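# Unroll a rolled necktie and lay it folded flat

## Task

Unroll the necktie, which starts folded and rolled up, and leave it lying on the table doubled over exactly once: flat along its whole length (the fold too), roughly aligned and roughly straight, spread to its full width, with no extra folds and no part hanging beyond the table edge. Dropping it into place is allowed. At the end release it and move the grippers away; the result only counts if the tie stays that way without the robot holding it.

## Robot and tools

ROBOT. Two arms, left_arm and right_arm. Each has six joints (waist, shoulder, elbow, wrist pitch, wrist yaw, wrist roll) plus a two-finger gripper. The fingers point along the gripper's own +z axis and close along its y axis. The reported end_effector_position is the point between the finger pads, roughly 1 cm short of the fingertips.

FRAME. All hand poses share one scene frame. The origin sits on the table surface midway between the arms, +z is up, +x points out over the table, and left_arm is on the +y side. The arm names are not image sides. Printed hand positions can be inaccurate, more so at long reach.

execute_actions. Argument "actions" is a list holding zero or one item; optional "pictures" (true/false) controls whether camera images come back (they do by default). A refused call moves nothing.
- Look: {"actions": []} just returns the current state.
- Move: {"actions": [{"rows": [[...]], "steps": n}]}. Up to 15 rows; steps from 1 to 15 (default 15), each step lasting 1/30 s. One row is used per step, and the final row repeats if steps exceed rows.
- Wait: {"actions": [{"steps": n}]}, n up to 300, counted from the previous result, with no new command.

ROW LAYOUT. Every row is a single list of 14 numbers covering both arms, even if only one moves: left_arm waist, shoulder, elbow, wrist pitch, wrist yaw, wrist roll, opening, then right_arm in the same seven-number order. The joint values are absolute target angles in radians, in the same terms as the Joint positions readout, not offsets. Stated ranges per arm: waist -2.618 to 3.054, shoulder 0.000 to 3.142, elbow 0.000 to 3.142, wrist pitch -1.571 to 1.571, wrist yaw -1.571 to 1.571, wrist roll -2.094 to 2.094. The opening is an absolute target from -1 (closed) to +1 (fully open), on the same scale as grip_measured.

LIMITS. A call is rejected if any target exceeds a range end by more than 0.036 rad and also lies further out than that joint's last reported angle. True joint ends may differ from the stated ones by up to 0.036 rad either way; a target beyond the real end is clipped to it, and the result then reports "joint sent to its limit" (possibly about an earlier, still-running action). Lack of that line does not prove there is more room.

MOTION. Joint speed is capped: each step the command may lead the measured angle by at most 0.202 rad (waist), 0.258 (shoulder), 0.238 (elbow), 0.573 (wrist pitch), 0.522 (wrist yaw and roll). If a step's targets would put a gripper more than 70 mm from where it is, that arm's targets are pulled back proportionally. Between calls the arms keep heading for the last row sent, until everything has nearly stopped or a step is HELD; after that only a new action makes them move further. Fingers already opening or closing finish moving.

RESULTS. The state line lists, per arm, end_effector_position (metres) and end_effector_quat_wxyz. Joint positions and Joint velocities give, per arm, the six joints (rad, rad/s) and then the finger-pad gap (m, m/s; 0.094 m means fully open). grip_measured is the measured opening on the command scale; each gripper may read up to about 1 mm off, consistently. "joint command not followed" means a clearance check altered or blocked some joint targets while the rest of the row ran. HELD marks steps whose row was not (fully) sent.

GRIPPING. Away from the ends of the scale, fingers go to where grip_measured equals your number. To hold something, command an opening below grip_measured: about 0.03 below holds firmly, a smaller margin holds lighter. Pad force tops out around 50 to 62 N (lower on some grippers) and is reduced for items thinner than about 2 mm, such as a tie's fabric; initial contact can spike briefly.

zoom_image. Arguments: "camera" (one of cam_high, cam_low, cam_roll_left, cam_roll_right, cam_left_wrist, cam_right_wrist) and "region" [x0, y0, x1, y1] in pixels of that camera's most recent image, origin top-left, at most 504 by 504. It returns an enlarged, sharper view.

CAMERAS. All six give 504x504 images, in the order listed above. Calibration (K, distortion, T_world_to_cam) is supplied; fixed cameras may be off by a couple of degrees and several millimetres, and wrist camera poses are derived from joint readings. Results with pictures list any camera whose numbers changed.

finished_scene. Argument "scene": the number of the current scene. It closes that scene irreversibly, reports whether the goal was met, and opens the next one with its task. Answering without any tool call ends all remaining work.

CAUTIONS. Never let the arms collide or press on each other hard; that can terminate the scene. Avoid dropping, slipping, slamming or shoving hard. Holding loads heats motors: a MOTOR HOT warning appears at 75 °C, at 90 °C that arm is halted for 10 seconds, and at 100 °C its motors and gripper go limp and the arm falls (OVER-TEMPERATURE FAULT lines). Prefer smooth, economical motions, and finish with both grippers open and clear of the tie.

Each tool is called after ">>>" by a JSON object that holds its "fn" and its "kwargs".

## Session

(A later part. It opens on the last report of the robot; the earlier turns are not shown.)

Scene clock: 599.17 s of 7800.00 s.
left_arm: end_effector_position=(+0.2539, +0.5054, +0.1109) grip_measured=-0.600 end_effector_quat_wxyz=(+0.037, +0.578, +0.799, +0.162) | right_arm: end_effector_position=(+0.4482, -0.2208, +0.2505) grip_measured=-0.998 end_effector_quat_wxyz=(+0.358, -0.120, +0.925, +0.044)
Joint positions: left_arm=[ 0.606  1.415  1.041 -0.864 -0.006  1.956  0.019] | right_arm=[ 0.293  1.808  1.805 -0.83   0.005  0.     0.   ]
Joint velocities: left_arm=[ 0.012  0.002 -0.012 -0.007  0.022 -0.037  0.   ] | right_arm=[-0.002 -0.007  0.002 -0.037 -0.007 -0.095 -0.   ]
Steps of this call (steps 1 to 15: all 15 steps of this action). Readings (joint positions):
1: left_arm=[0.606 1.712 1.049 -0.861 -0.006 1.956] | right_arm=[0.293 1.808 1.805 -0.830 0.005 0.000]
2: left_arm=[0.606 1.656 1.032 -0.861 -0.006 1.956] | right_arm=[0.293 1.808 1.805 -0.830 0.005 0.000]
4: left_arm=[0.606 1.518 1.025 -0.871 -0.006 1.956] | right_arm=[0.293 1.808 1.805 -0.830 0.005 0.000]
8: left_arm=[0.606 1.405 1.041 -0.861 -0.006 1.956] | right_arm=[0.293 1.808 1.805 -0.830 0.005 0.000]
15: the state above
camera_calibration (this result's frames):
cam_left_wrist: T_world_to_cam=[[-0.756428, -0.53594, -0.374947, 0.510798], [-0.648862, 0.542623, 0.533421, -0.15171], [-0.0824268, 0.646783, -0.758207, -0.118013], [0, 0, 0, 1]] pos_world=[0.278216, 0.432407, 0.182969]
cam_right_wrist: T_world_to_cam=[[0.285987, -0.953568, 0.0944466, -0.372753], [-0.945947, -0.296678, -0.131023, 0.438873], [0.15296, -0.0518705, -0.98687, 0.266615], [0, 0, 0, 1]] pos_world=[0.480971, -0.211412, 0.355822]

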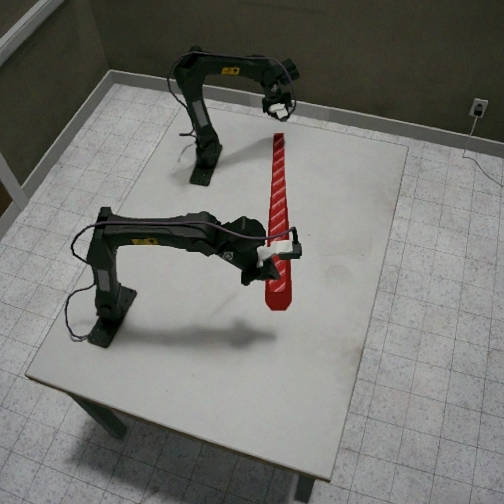

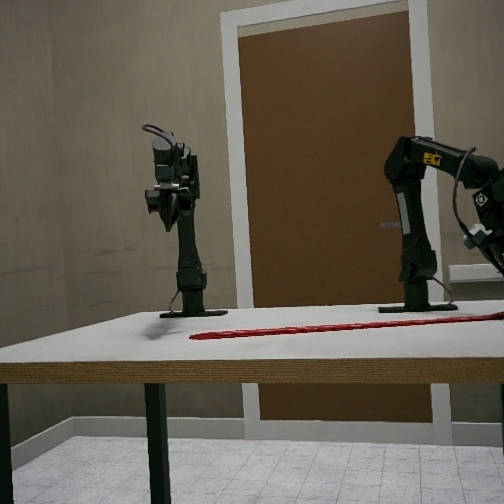

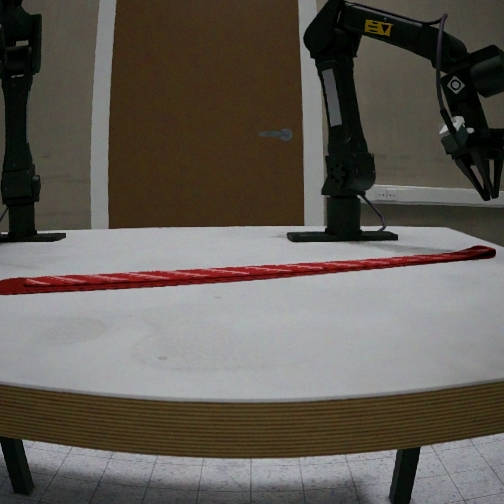

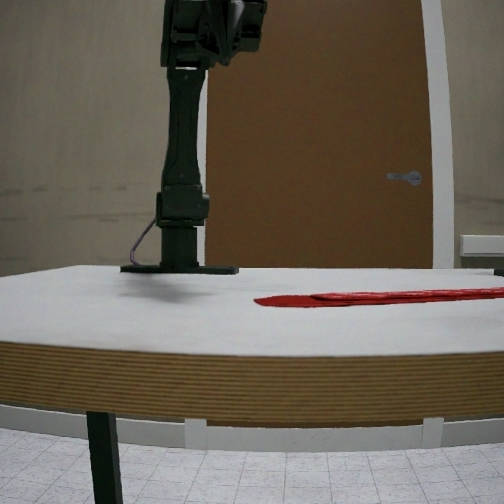

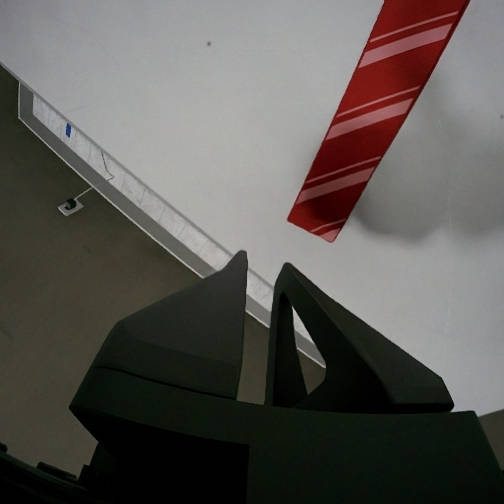

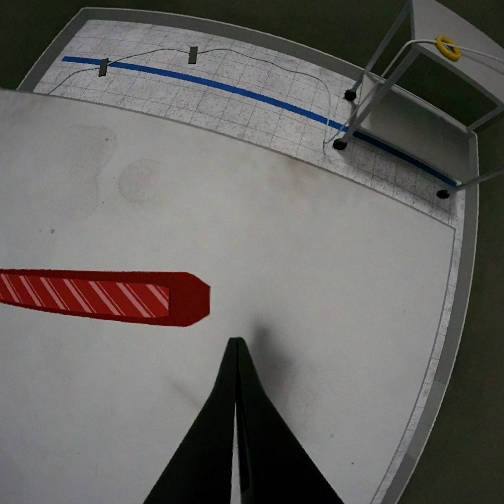

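>>> {"fn": "execute_actions", "kwargs": {"actions": [{"rows":[[0.645,1.42,1.08,-0.87,0,1.97,-0.7,0.3,1.8,1.8,-0.8,0,0,-1]],"steps":10}], "pictures": false}}

>>> {"fn": "execute_actions", "kwargs": {"actions": [{"rows":[[0.645,1.70,1.08,-0.87,0,1.97,-0.7,0.3,1.8,1.8,-0.8,0,0,-1]],"steps":12}], "pictures": false}}

>>> {"fn": "execute_actions", "kwargs": {"actions": [{"rows":[[0.645,1.88,1.08,-0.87,0,1.97,-0.7,0.3,1.8,1.8,-0.8,0,0,-1]],"steps":15}]}}

>>> {"fn": "zoom_image", "kwargs": {"camera": "cam_roll_left", "region": [380,180,504,300]}}

>>> {"fn": "execute_actions", "kwargs": {"actions": [{"rows":[[0.645,1.42,1.08,-0.87,0,1.97,-0.7,0.3,1.8,1.8,-0.8,0,0,-1]],"steps":15}]}}

>>> {"fn": "zoom_image", "kwargs": {"camera": "cam_roll_left", "region": [380,180,504,300]}}

Scene clock: 609.53 s of 7800.00 s.
left_arm: end_effector_position=(+0.2472, +0.5129, +0.1109) grip_measured=-0.698 end_effector_quat_wxyz=(+0.034, +0.568, +0.806, +0.162) | right_arm: end_effector_position=(+0.4483, -0.2208, +0.2505) grip_measured=-0.998 end_effector_quat_wxyz=(+0.358, -0.120, +0.925, +0.044)
Joint positions: left_arm=[ 0.64   1.415  1.041 -0.864 -0.005  1.964  0.014] | right_arm=[ 0.293  1.808  1.805 -0.83   0.005  0.     0.   ]
Joint velocities: left_arm=[-0.012  0.007 -0.002  0.022 -0.037 -0.066 -0.001] | right_arm=[ 0.022 -0.012 -0.022  0.007 -0.037  0.007  0.   ]
Steps of this call (steps 1 to 15: the robot went on to your last target; steps 16 to 110: nothing new was sent; then 6.37 s passed at rest; steps 111 to 120: all 10 steps of this action). Readings (joint positions):
111: left_arm=[0.610 1.415 1.041 -0.864 -0.005 1.957] | right_arm=[0.293 1.808 1.805 -0.830 0.005 0.000]
112: left_arm=[0.618 1.415 1.041 -0.864 -0.005 1.959] | right_arm=[0.293 1.808 1.805 -0.830 0.005 0.000]
114: left_arm=[0.634 1.415 1.041 -0.864 -0.005 1.961] | right_arm=[0.293 1.808 1.805 -0.830 0.005 0.000]
118: left_arm=[0.640 1.415 1.041 -0.864 -0.005 1.963] | right_arm=[0.293 1.808 1.805 -0.830 0.005 0.000]
120: the state above

Scene clock: 609.93 s of 7800.00 s.
left_arm: end_effector_position=(+0.2417, +0.5079, +0.0278) grip_measured=-0.698 end_effector_quat_wxyz=(+0.003, +0.577, +0.817, +0.023) | right_arm: end_effector_position=(+0.4483, -0.2208, +0.2505) grip_measured=-0.998 end_effector_quat_wxyz=(+0.358, -0.120, +0.925, +0.044)
Joint positions: left_arm=[ 0.64   1.727  1.065 -0.862 -0.005  1.965  0.014] | right_arm=[ 0.293  1.808  1.805 -0.83   0.005  0.     0.   ]
Joint velocities: left_arm=[-0.027 -0.032  0.017 -0.051  0.007  0.022  0.   ] | right_arm=[-0.002  0.012  0.007  0.022 -0.022  0.007  0.   ]
Steps of this call (steps 1 to 12: all 12 steps of this action). Readings (joint positions):
1: left_arm=[0.640 1.444 1.051 -0.874 -0.005 1.965] | right_arm=[0.293 1.808 1.805 -0.830 0.005 0.000]
2: left_arm=[0.640 1.503 1.071 -0.875 -0.005 1.965] | right_arm=[0.293 1.808 1.805 -0.830 0.005 0.000]
4: left_arm=[0.640 1.637 1.083 -0.847 -0.005 1.965] | right_arm=[0.293 1.808 1.805 -0.830 0.005 0.000]
8: left_arm=[0.640 1.737 1.065 -0.858 -0.005 1.965] | right_arm=[0.293 1.808 1.805 -0.830 0.005 0.000]
12: the state above

Scene clock: 610.43 s of 7800.00 s.
left_arm: end_effector_position=(+0.2454, +0.5112, +0.0206) grip_measured=-0.698 end_effector_quat_wxyz=(-0.002, +0.577, +0.817, +0.002) | right_arm: end_effector_position=(+0.4483, -0.2208, +0.2505) grip_measured=-0.998 end_effector_quat_wxyz=(+0.358, -0.120, +0.925, +0.044)
Joint positions: left_arm=[ 0.64   1.795  1.116 -0.889 -0.004  1.965  0.014] | right_arm=[ 0.293  1.808  1.805 -0.83   0.005  0.     0.   ]
Joint velocities: left_arm=[-0.017  0.007  0.007 -0.081 -0.081 -0.022 -0.   ] | right_arm=[-0.007 -0.002 -0.002 -0.007  0.081  0.066  0.001]
Steps of this call (steps 1 to 15: all 15 steps of this action). Readings (joint positions):
1: left_arm=[0.640 1.743 1.068 -0.866 -0.005 1.965] | right_arm=[0.293 1.808 1.805 -0.830 0.005 0.000]
2: left_arm=[0.640 1.771 1.079 -0.869 -0.005 1.965] | right_arm=[0.293 1.808 1.805 -0.830 0.005 0.000]
4: left_arm=[0.640 1.790 1.108 -0.880 -0.004 1.965] | right_arm=[0.293 1.808 1.805 -0.830 0.005 0.000]
8: left_arm=[0.640 1.795 1.116 -0.889 -0.004 1.965] | right_arm=[0.293 1.808 1.805 -0.830 0.005 0.000]
15: the state above
camera_calibration (this result's frames):
cam_left_wrist: T_world_to_cam=[[-0.796658, -0.601875, -0.0555245, 0.510558], [-0.527412, 0.647332, 0.550271, -0.195899], [-0.295251, 0.467662, -0.833138, -0.0456836], [0, 0, 0, 1]] pos_world=[0.289932, 0.455469, 0.0980853]
cam_right_wrist: T_world_to_cam=[[0.285952, -0.953577, 0.0944587, -0.372751], [-0.945898, -0.296666, -0.131401, 0.439026], [0.153324, -0.0517739, -0.986819, 0.266514], [0, 0, 0, 1]] pos_world=[0.481, -0.211404, 0.355899]

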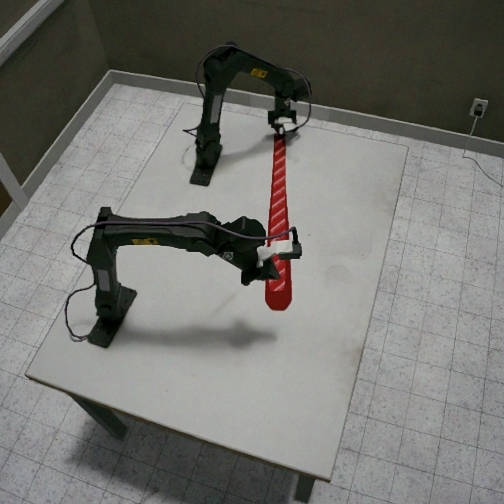

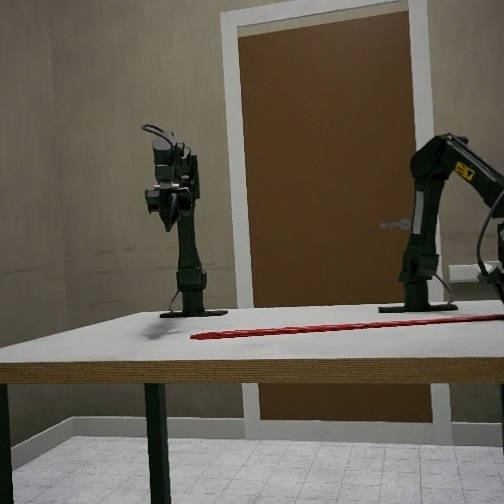

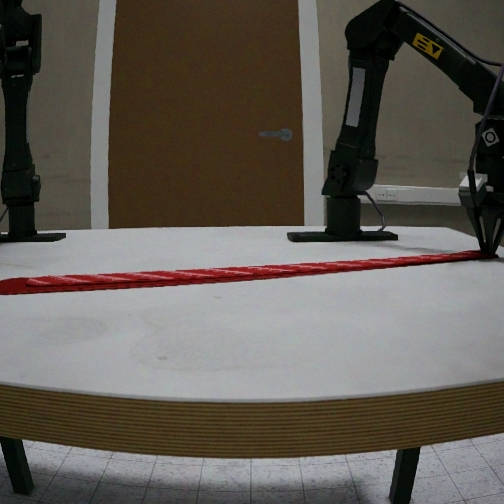

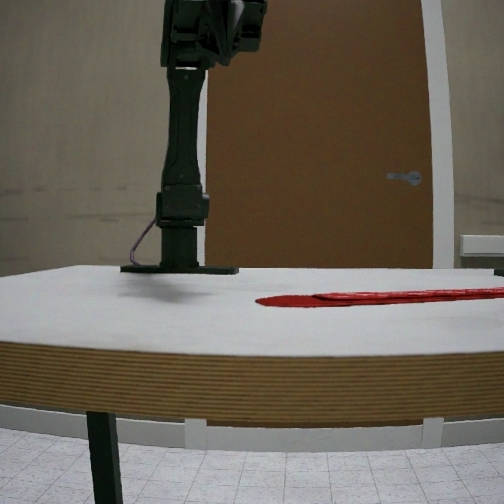

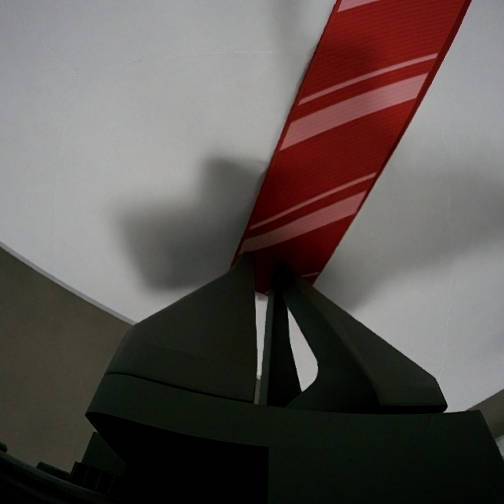

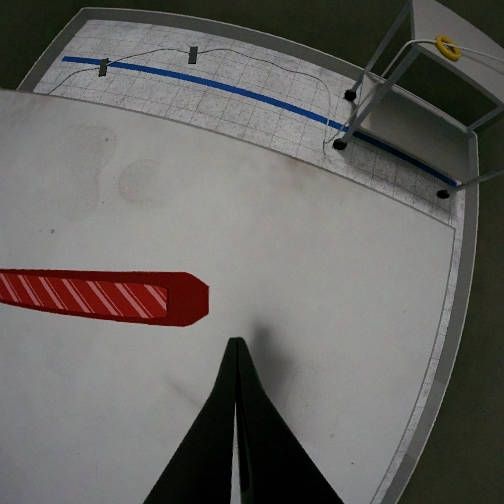

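Region (380, 180, 504, 300) of cam_roll_left's 504x504 image, scaled by 4.065, with more detail than that image has; it fills the top 488 rows of this view, and the rest is white.

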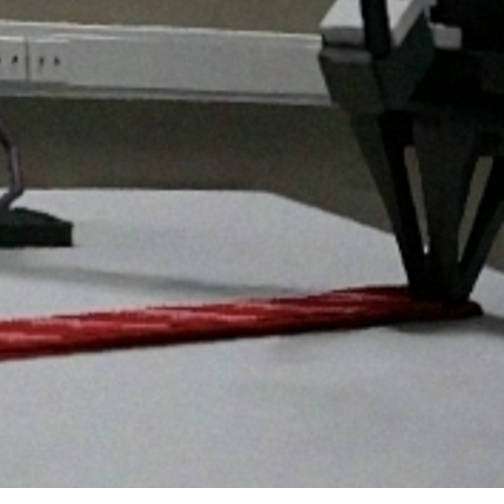

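Scene clock: 610.93 s of 7800.00 s.
left_arm: end_effector_position=(+0.2552, +0.5201, +0.1250) grip_measured=-0.698 end_effector_quat_wxyz=(+0.039, +0.567, +0.803, +0.182) | right_arm: end_effector_position=(+0.4483, -0.2208, +0.2505) grip_measured=-0.998 end_effector_quat_wxyz=(+0.358, -0.120, +0.925, +0.044)
Joint positions: left_arm=[ 0.64   1.415  1.084 -0.866 -0.004  1.965  0.014] | right_arm=[ 0.293  1.808  1.805 -0.83   0.005  0.     0.   ]
Joint velocities: left_arm=[-0.002  0.007  0.007 -0.066  0.095 -0.007 -0.003] | right_arm=[-0.007  0.012 -0.002  0.037 -0.022 -0.007 -0.   ]
Steps of this call (steps 1 to 15: all 15 steps of this action). Readings (joint positions):
1: left_arm=[0.640 1.762 1.108 -0.880 -0.004 1.965] | right_arm=[0.293 1.808 1.805 -0.830 0.005 0.000]
2: left_arm=[0.640 1.705 1.085 -0.875 -0.004 1.965] | right_arm=[0.293 1.808 1.805 -0.830 0.005 0.000]
4: left_arm=[0.640 1.558 1.070 -0.883 -0.004 1.965] | right_arm=[0.293 1.808 1.805 -0.830 0.005 0.000]
8: left_arm=[0.640 1.402 1.084 -0.866 -0.004 1.965] | right_arm=[0.293 1.808 1.805 -0.830 0.005 0.000]
15: the state above
camera_calibration (this result's frames):
cam_left_wrist: T_world_to_cam=[[-0.731928, -0.54287, -0.411794, 0.526916], [-0.677122, 0.512021, 0.528526, -0.14265], [-0.0760734, 0.665677, -0.742352, -0.130181], [0, 0, 0, 1]] pos_world=[0.27917, 0.445745, 0.195735]
cam_right_wrist: T_world_to_cam=[[0.285952, -0.953577, 0.0944587, -0.372751], [-0.945898, -0.296666, -0.131401, 0.439026], [0.153324, -0.0517739, -0.986819, 0.266514], [0, 0, 0, 1]] pos_world=[0.481, -0.211404, 0.355899]

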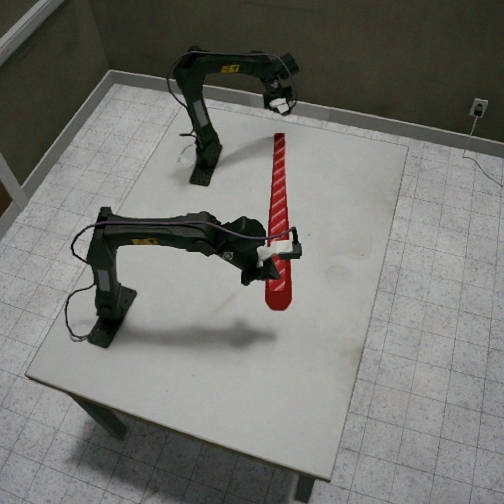

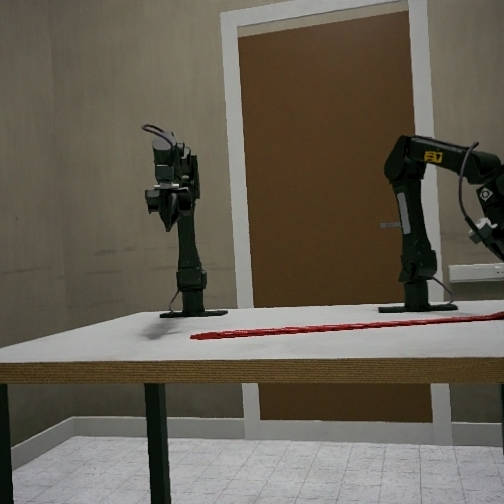

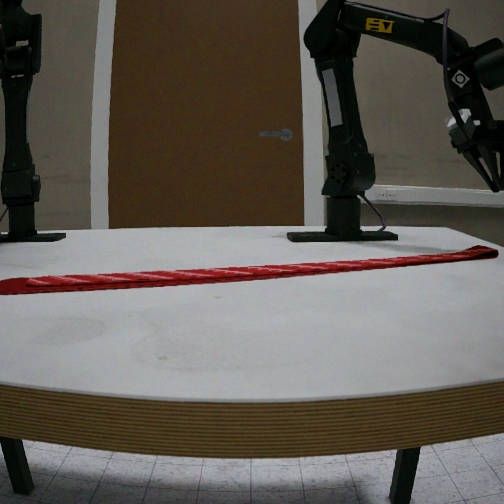

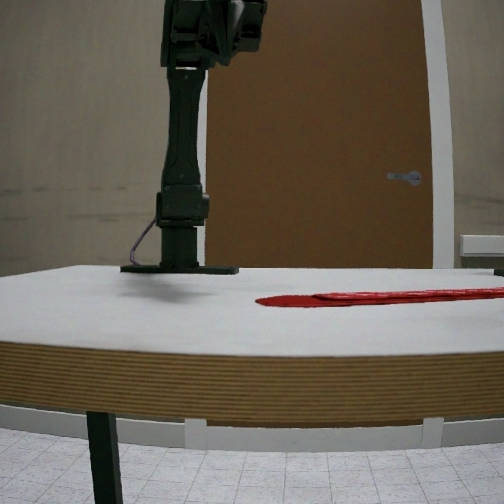

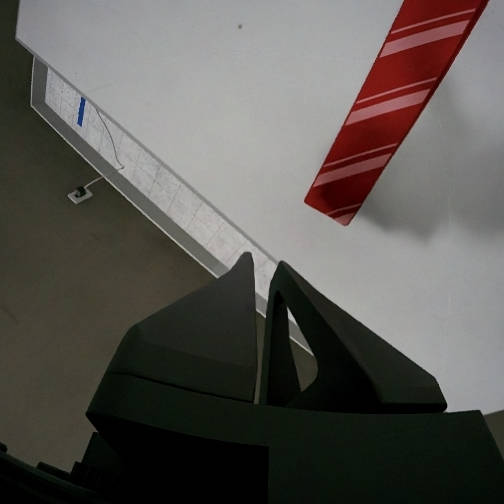

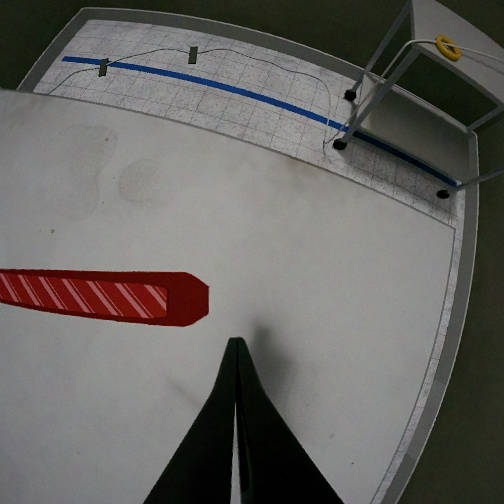

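Region (380, 180, 504, 300) of cam_roll_left's 504x504 image, scaled by 4.065, with more detail than that image has; it fills the top 488 rows of this view, and the rest is white.

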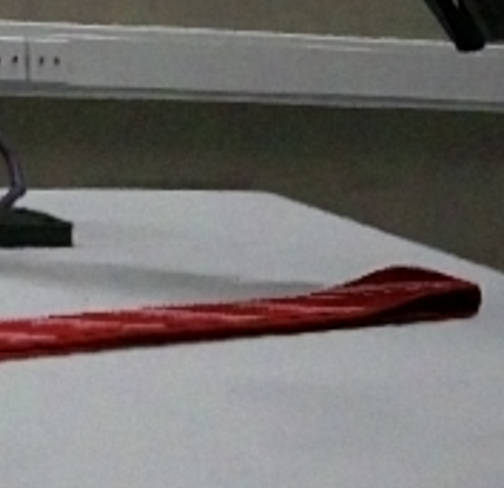

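>>> {"fn": "execute_actions", "kwargs": {"actions": [{"rows":[[0.25,1.40,0.95,-0.84,0,1.57,-0.6,0.44,2.05,1.94,-1.03,0,0,-1]],"steps":15}], "pictures": false}}

>>> {"fn": "execute_actions", "kwargs": {"actions": [{"steps":10}], "pictures": false}}

>>> {"fn": "execute_actions", "kwargs": {"actions": [{"rows":[[0.25,1.67,0.95,-0.84,0,1.57,-0.6,0.44,2.40,1.94,-1.03,0,0,-1]],"steps":15}], "pictures": false}}

>>> {"fn": "execute_actions", "kwargs": {"actions": [{"rows":[[0.23,1.67,0.95,-0.84,0,1.57,-0.6,0.44,2.40,1.94,-1.03,0,0,-1],[0.21,1.67,0.95,-0.84,0,1.57,-0.6,0.44,2.40,1.94,-1.03,0,0,-1],[0.20,1.67,0.95,-0.84,0,1.57,-0.6,0.44,2.40,1.94,-1.03,0,0,-1]],"steps":12}]}}

>>> {"fn": "zoom_image", "kwargs": {"camera": "cam_roll_left", "region": [380,180,504,300]}}

Scene clock: 627.40 s of 7800.00 s.
left_arm: end_effector_position=(+0.2907, +0.3996, +0.0835) grip_measured=-0.602 end_effector_quat_wxyz=(+0.077, +0.582, +0.802, +0.107) | right_arm: end_effector_position=(+0.4191, -0.1478, +0.1322) grip_measured=-0.998 end_effector_quat_wxyz=(+0.176, -0.203, +0.962, +0.037)
Joint positions: left_arm=[ 0.242  1.411  0.947 -0.842  0.004  1.592  0.019] | right_arm=[ 0.451  2.092  1.919 -1.035  0.     0.001  0.   ]
Joint velocities: left_arm=[-0.022 -0.017  0.007 -0.037 -0.037 -0.037 -0.   ] | right_arm=[-0.061 -0.203 -0.002 -0.007  0.051 -0.037  0.   ]
Steps of this call (steps 1 to 15: the robot went on to your last target; steps 16 to 110: nothing new was sent; then 12.30 s passed at rest; steps 111 to 125: all 15 steps of this action). Readings (joint positions):
111: left_arm=[0.615 1.412 1.065 -0.849 -0.018 1.904] | right_arm=[0.301 1.828 1.826 -0.857 0.009 0.001]
112: left_arm=[0.561 1.408 1.035 -0.832 -0.025 1.838] | right_arm=[0.315 1.860 1.862 -0.881 0.012 0.001]
114: left_arm=[0.414 1.410 0.978 -0.830 -0.022 1.743] | right_arm=[0.360 1.940 1.907 -0.903 0.013 0.001]
118: left_arm=[0.239 1.411 0.947 -0.843 0.004 1.646] | right_arm=[0.444 2.077 1.919 -0.973 0.005 0.001]
125: the state above

Scene clock: 627.73 s of 7800.00 s.
left_arm: end_effector_position=(+0.2907, +0.3996, +0.0835) grip_measured=-0.602 end_effector_quat_wxyz=(+0.077, +0.577, +0.806, +0.107) | right_arm: end_effector_position=(+0.4192, -0.1496, +0.1398) grip_measured=-0.998 end_effector_quat_wxyz=(+0.183, -0.202, +0.961, +0.038)
Joint positions: left_arm=[ 0.242  1.411  0.947 -0.842  0.004  1.579  0.019] | right_arm=[ 0.448  2.075  1.919 -1.037  0.     0.001  0.   ]
Joint velocities: left_arm=[-0.022 -0.007 -0.002 -0.037 -0.051 -0.081  0.   ] | right_arm=[-0.012  0.002 -0.012  0.022  0.066  0.051 -0.   ]
Steps of this call (steps 1 to 10: the robot went on to your last target). Readings (joint positions):
1: left_arm=[0.242 1.411 0.947 -0.842 0.004 1.589] | right_arm=[0.449 2.085 1.919 -1.035 0.000 0.001]
2: left_arm=[0.242 1.411 0.947 -0.842 0.004 1.587] | right_arm=[0.448 2.081 1.919 -1.035 0.000 0.001]
4: left_arm=[0.242 1.411 0.947 -0.842 0.004 1.583] | right_arm=[0.448 2.076 1.919 -1.035 0.000 0.001]
8: left_arm=[0.242 1.411 0.947 -0.842 0.004 1.580] | right_arm=[0.448 2.075 1.919 -1.037 0.000 0.001]
10: the state above

Scene clock: 628.23 s of 7800.00 s.
left_arm: end_effector_position=(+0.2829, +0.3969, +0.0226) grip_measured=-0.601 end_effector_quat_wxyz=(+0.013, +0.581, +0.814, +0.016) | right_arm: end_effector_position=(+0.4242, -0.1477, +0.0128) grip_measured=-0.998 end_effector_quat_wxyz=(+0.074, -0.204, +0.976, +0.016)
Joint positions: left_arm=[ 0.242  1.661  0.967 -0.835  0.003  1.577  0.019] | right_arm=[ 0.447  2.374  1.961 -1.007 -0.     0.001  0.   ]
Joint velocities: left_arm=[ 0.007 -0.007 -0.002 -0.007  0.007 -0.022  0.   ] | right_arm=[-0.002  0.007 -0.012 -0.037  0.007 -0.007  0.001]
Steps of this call (steps 1 to 15: all 15 steps of this action). Readings (joint positions):
1: left_arm=[0.242 1.440 0.952 -0.848 0.004 1.579] | right_arm=[0.448 2.092 1.924 -1.042 0.000 0.001]
2: left_arm=[0.242 1.496 0.962 -0.841 0.004 1.579] | right_arm=[0.448 2.117 1.936 -1.037 0.000 0.001]
4: left_arm=[0.242 1.624 0.960 -0.824 0.003 1.577] | right_arm=[0.448 2.195 1.942 -1.021 0.000 0.001]
8: left_arm=[0.242 1.661 0.967 -0.835 0.003 1.577] | right_arm=[0.448 2.371 1.958 -1.022 -0.000 0.001]
15: the state above

Scene clock: 628.63 s of 7800.00 s.
left_arm: end_effector_position=(+0.2849, +0.3912, +0.0226) grip_measured=-0.601 end_effector_quat_wxyz=(+0.006, +0.594, +0.804, +0.021) | right_arm: end_effector_position=(+0.4238, -0.1479, +0.0115) grip_measured=-0.998 end_effector_quat_wxyz=(+0.072, -0.204, +0.976, +0.015)
Joint positions: left_arm=[ 0.21   1.661  0.967 -0.835 -0.014  1.577  0.019] | right_arm=[ 0.447  2.377  1.961 -1.007 -0.     0.001  0.   ]
Joint velocities: left_arm=[ 0.007 -0.007  0.002 -0.022 -0.022  0.037 -0.   ] | right_arm=[-0.027 -0.002  0.017  0.007 -0.051  0.007  0.   ]
Steps of this call (steps 1 to 12: all 12 steps of this action). Readings (joint positions):
1: left_arm=[0.242 1.661 0.967 -0.835 0.003 1.577] | right_arm=[0.447 2.377 1.961 -1.006 -0.000 0.001]
2: left_arm=[0.238 1.661 0.967 -0.835 0.001 1.577] | right_arm=[0.447 2.377 1.961 -1.007 -0.000 0.001]
4: left_arm=[0.224 1.661 0.967 -0.835 -0.008 1.577] | right_arm=[0.447 2.377 1.961 -1.007 -0.000 0.001]
8: left_arm=[0.210 1.661 0.967 -0.835 -0.014 1.577] | right_arm=[0.447 2.377 1.961 -1.007 -0.000 0.001]
12: the state above
camera_calibration (this result's frames):
cam_left_wrist: T_world_to_cam=[[-0.818188, -0.566826, -0.0963166, 0.463303], [-0.519615, 0.657284, 0.545874, -0.104586], [-0.246109, 0.496675, -0.832313, -0.00156584], [0, 0, 0, 1]] pos_world=[0.324339, 0.332133, 0.100411]
cam_right_wrist: T_world_to_cam=[[0.472286, -0.879695, 0.0555271, -0.34122], [-0.801916, -0.40267, 0.441347, 0.322825], [-0.365892, -0.25297, -0.895617, 0.227461], [0, 0, 0, 1]] pos_world=[0.503258, -0.112637, 0.0801865]

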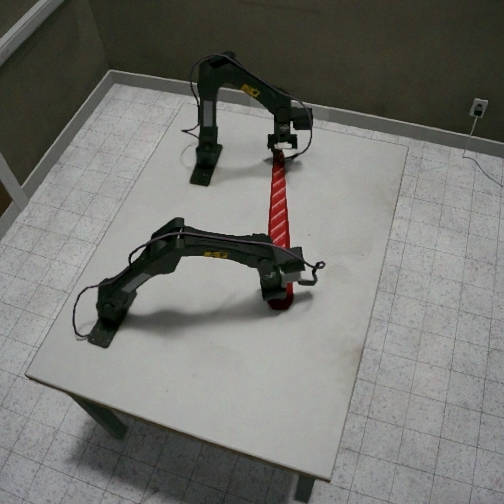

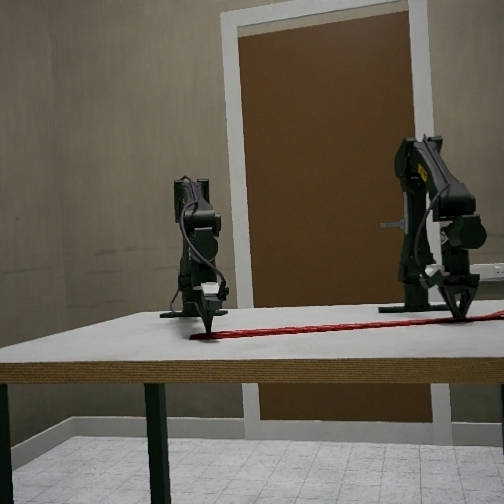

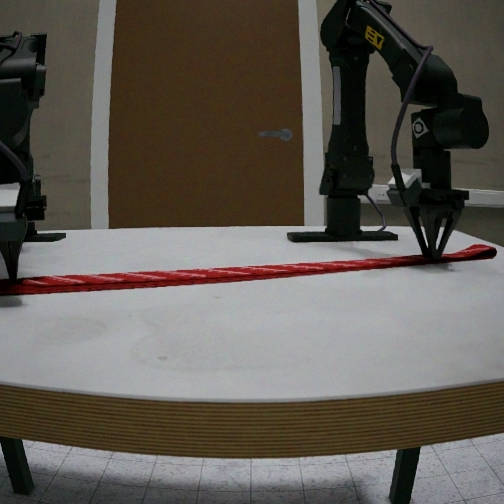

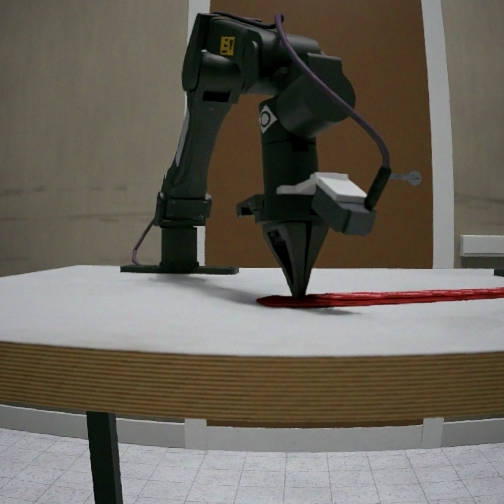

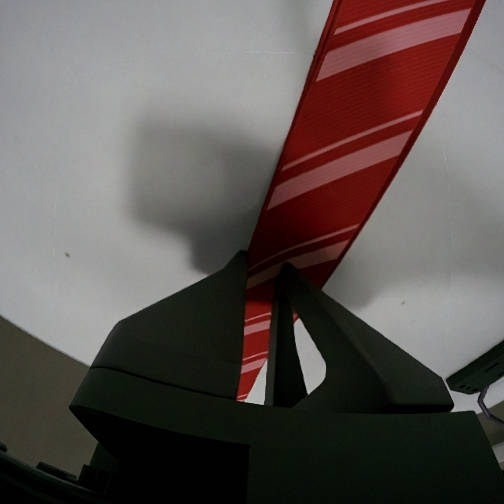

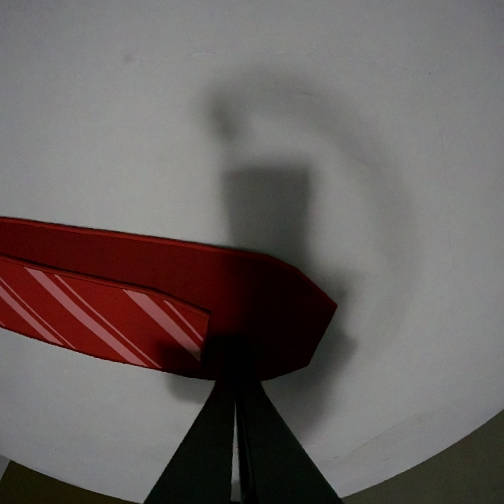

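Region (380, 180, 504, 300) of cam_roll_left's 504x504 image, scaled by 4.065, with more detail than that image has; it fills the top 488 rows of this view, and the rest is white.

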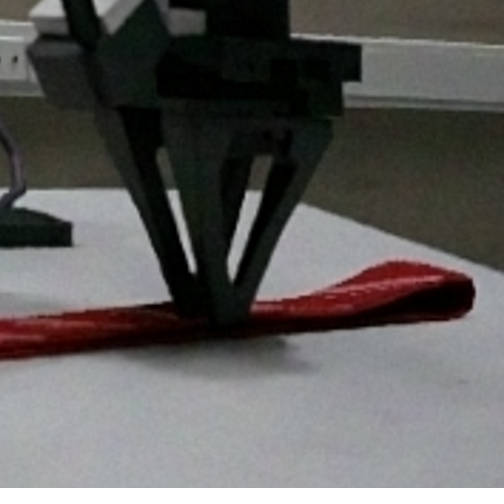

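>>> {"fn": "execute_actions", "kwargs": {"actions": [{"rows":[[0.20,1.36,0.95,-0.84,0,1.57,-0.6,0.44,2.05,1.94,-1.03,0,0,-1]],"steps":10}], "pictures": false}}

>>> {"fn": "execute_actions", "kwargs": {"actions": [{"rows":[[0.635,1.42,1.06,-0.87,0,1.97,-0.65,0.3,1.8,1.8,-0.8,0,0,-1]],"steps":15}], "pictures": false}}

>>> {"fn": "execute_actions", "kwargs": {"actions": [{"steps":10}], "pictures": false}}

>>> {"fn": "execute_actions", "kwargs": {"actions": [{"rows":[[0.635,1.70,1.06,-0.87,0,1.97,-0.65,0.3,1.8,1.8,-0.8,0,0,-1]],"steps":12}]}}

>>> {"fn": "zoom_image", "kwargs": {"camera": "cam_roll_left", "region": [380,180,504,300]}}

Scene clock: 639.30 s of 7800.00 s.
left_arm: end_effector_position=(+0.2962, +0.3945, +0.0996) grip_measured=-0.601 end_effector_quat_wxyz=(+0.092, +0.585, +0.794, +0.136) | right_arm: end_effector_position=(+0.4214, -0.1489, +0.1465) grip_measured=-0.998 end_effector_quat_wxyz=(+0.193, -0.201, +0.960, +0.041)
Joint positions: left_arm=[ 0.21   1.355  0.948 -0.835 -0.013  1.576  0.019] | right_arm=[ 0.447  2.068  1.927 -1.033 -0.     0.001  0.   ]
Joint velocities: left_arm=[-0.002  0.012 -0.002  0.081 -0.051 -0.022  0.001] | right_arm=[-0.012 -0.711  0.081  0.007  0.007  0.022 -0.001]
Steps of this call (steps 1 to 15: the robot went on to your last target; steps 16 to 110: nothing new was sent; then 6.67 s passed at rest; steps 111 to 120: all 10 steps of this action). Readings (joint positions):
111: left_arm=[0.210 1.633 0.959 -0.828 -0.014 1.576] | right_arm=[0.447 2.361 1.955 -1.003 -0.000 0.001]
112: left_arm=[0.210 1.576 0.943 -0.829 -0.014 1.576] | right_arm=[0.447 2.339 1.941 -1.009 -0.000 0.001]
114: left_arm=[0.210 1.441 0.938 -0.841 -0.014 1.576] | right_arm=[0.447 2.279 1.926 -1.029 -0.000 0.001]
118: left_arm=[0.210 1.350 0.948 -0.832 -0.013 1.576] | right_arm=[0.447 2.131 1.925 -1.035 -0.000 0.001]
120: the state above

Scene clock: 639.80 s of 7800.00 s.
left_arm: end_effector_position=(+0.2458, +0.5152, +0.1091) grip_measured=-0.648 end_effector_quat_wxyz=(+0.031, +0.561, +0.811, +0.162) | right_arm: end_effector_position=(+0.4484, -0.2220, +0.2527) grip_measured=-0.998 end_effector_quat_wxyz=(+0.361, -0.118, +0.924, +0.044)
Joint positions: left_arm=[ 0.643  1.42   1.038 -0.858 -0.014  1.95   0.017] | right_arm=[ 0.291  1.804  1.804 -0.828  0.006  0.001  0.   ]
Joint velocities: left_arm=[ 0.027  0.002  0.017 -0.022  0.037  0.022  0.   ] | right_arm=[ 0.046  0.066 -0.061 -0.007 -0.037 -0.081 -0.001]
Steps of this call (steps 1 to 15: all 15 steps of this action). Readings (joint positions):
1: left_arm=[0.236 1.365 0.962 -0.849 0.003 1.638] | right_arm=[0.441 2.030 1.910 -1.007 -0.003 0.001]
2: left_arm=[0.293 1.383 0.986 -0.861 0.011 1.705] | right_arm=[0.429 1.989 1.880 -0.978 -0.006 0.001]
4: left_arm=[0.436 1.412 1.024 -0.851 0.009 1.799] | right_arm=[0.385 1.908 1.834 -0.939 -0.008 0.001]
8: left_arm=[0.643 1.420 1.038 -0.845 -0.014 1.896] | right_arm=[0.289 1.809 1.815 -0.867 0.001 0.001]
15: the state above

Scene clock: 640.13 s of 7800.00 s.
left_arm: end_effector_position=(+0.2454, +0.5148, +0.1089) grip_measured=-0.648 end_effector_quat_wxyz=(+0.029, +0.566, +0.808, +0.161) | right_arm: end_effector_position=(+0.4485, -0.2214, +0.2486) grip_measured=-0.998 end_effector_quat_wxyz=(+0.356, -0.119, +0.926, +0.044)
Joint positions: left_arm=[ 0.643  1.42   1.038 -0.86  -0.014  1.963  0.017] | right_arm=[ 0.292  1.809  1.8   -0.828  0.006  0.001  0.   ]
Joint velocities: left_arm=[ 0.012 -0.002 -0.012 -0.125 -0.037 -0.037 -0.   ] | right_arm=[ 0.012 -0.027 -0.012 -0.037 -0.007 -0.066 -0.   ]
Steps of this call (steps 1 to 10: the robot went on to your last target). Readings (joint positions):
1: left_arm=[0.643 1.420 1.038 -0.859 -0.014 1.954] | right_arm=[0.292 1.805 1.803 -0.828 0.006 0.001]
2: left_arm=[0.643 1.420 1.038 -0.859 -0.014 1.956] | right_arm=[0.292 1.807 1.802 -0.828 0.006 0.001]
4: left_arm=[0.643 1.420 1.038 -0.859 -0.014 1.959] | right_arm=[0.292 1.809 1.800 -0.828 0.006 0.001]
8: left_arm=[0.643 1.420 1.038 -0.860 -0.014 1.962] | right_arm=[0.292 1.809 1.800 -0.828 0.006 0.001]
10: the state above

Scene clock: 640.53 s of 7800.00 s.
left_arm: end_effector_position=(+0.2391, +0.5089, +0.0277) grip_measured=-0.648 end_effector_quat_wxyz=(-0.000, +0.575, +0.818, +0.027) | right_arm: end_effector_position=(+0.4485, -0.2214, +0.2486) grip_measured=-0.998 end_effector_quat_wxyz=(+0.356, -0.119, +0.926, +0.044)
Joint positions: left_arm=[ 0.643  1.718  1.053 -0.853 -0.012  1.964  0.017] | right_arm=[ 0.292  1.809  1.8   -0.828  0.006  0.001  0.   ]
Joint velocities: left_arm=[ 0.002 -0.002  0.002 -0.051 -0.022  0.125 -0.   ] | right_arm=[ 0.002 -0.002 -0.002  0.037  0.007 -0.037 -0.   ]
Steps of this call (steps 1 to 12: all 12 steps of this action). Readings (joint positions):
1: left_arm=[0.643 1.448 1.046 -0.869 -0.013 1.964] | right_arm=[0.292 1.809 1.800 -0.828 0.006 0.001]
2: left_arm=[0.643 1.505 1.061 -0.868 -0.012 1.964] | right_arm=[0.292 1.809 1.800 -0.828 0.006 0.001]
4: left_arm=[0.643 1.640 1.067 -0.846 -0.012 1.964] | right_arm=[0.292 1.809 1.800 -0.828 0.006 0.001]
8: left_arm=[0.643 1.725 1.053 -0.847 -0.012 1.964] | right_arm=[0.292 1.809 1.800 -0.828 0.006 0.001]
12: the state above
camera_calibration (this result's frames):
cam_left_wrist: T_world_to_cam=[[-0.791521, -0.60228, -0.103693, 0.504915], [-0.547458, 0.623348, 0.558326, -0.18483], [-0.271632, 0.498694, -0.823116, -0.0622308], [0, 0, 0, 1]] pos_world=[0.281561, 0.450348, 0.104328]
cam_right_wrist: T_world_to_cam=[[0.284624, -0.953981, 0.0943887, -0.372681], [-0.946778, -0.295177, -0.128379, 0.438766], [0.150333, -0.0528254, -0.987223, 0.265796], [0, 0, 0, 1]] pos_world=[0.48153, -0.211976, 0.353905]

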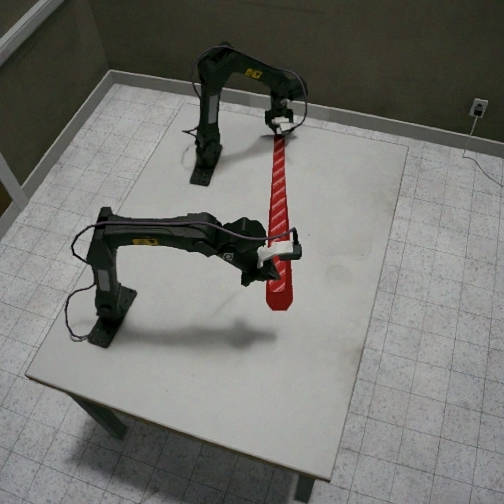

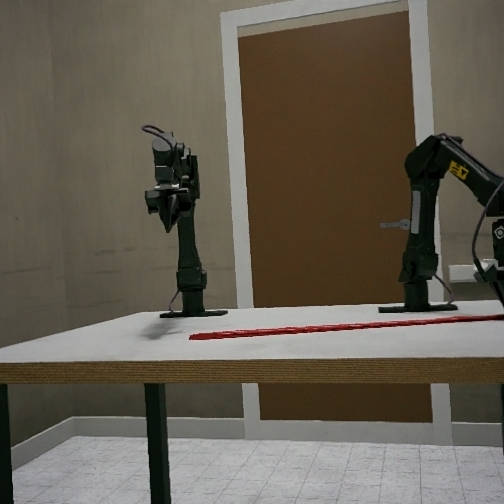

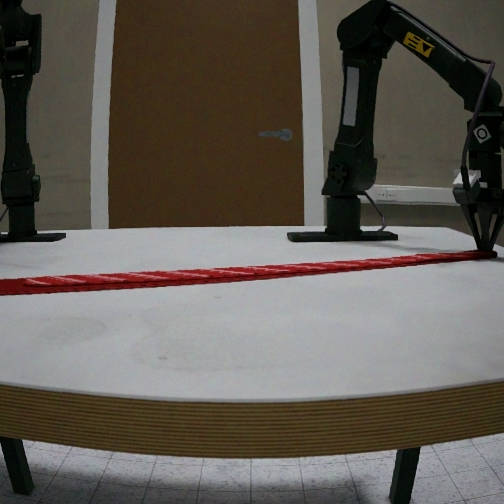

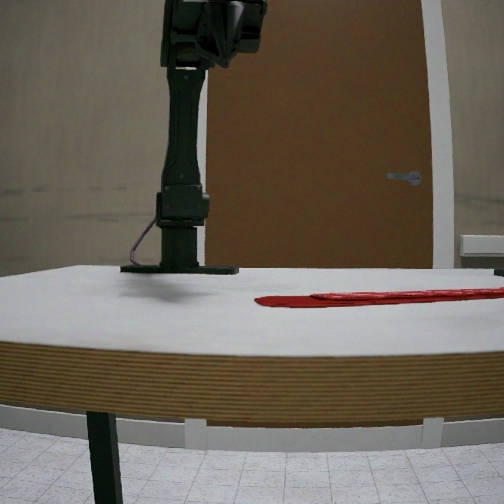

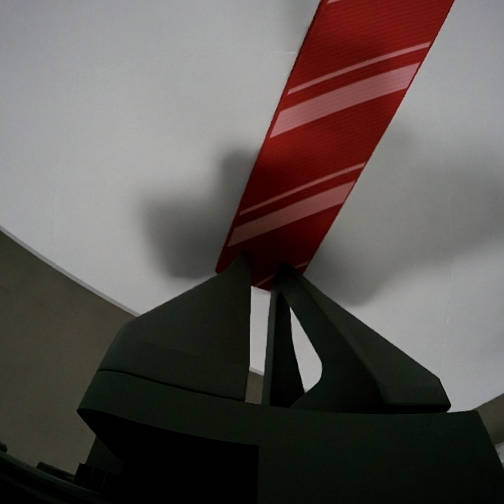

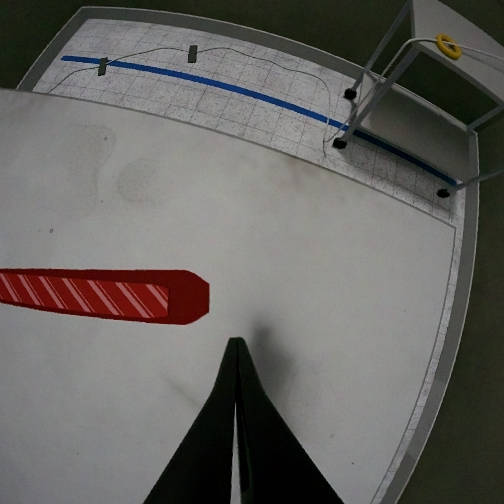

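Region (380, 180, 504, 300) of cam_roll_left's 504x504 image, scaled by 4.065, with more detail than that image has; it fills the top 488 rows of this view, and the rest is white.

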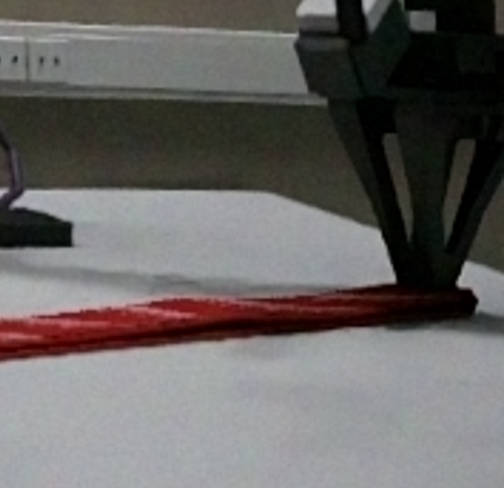

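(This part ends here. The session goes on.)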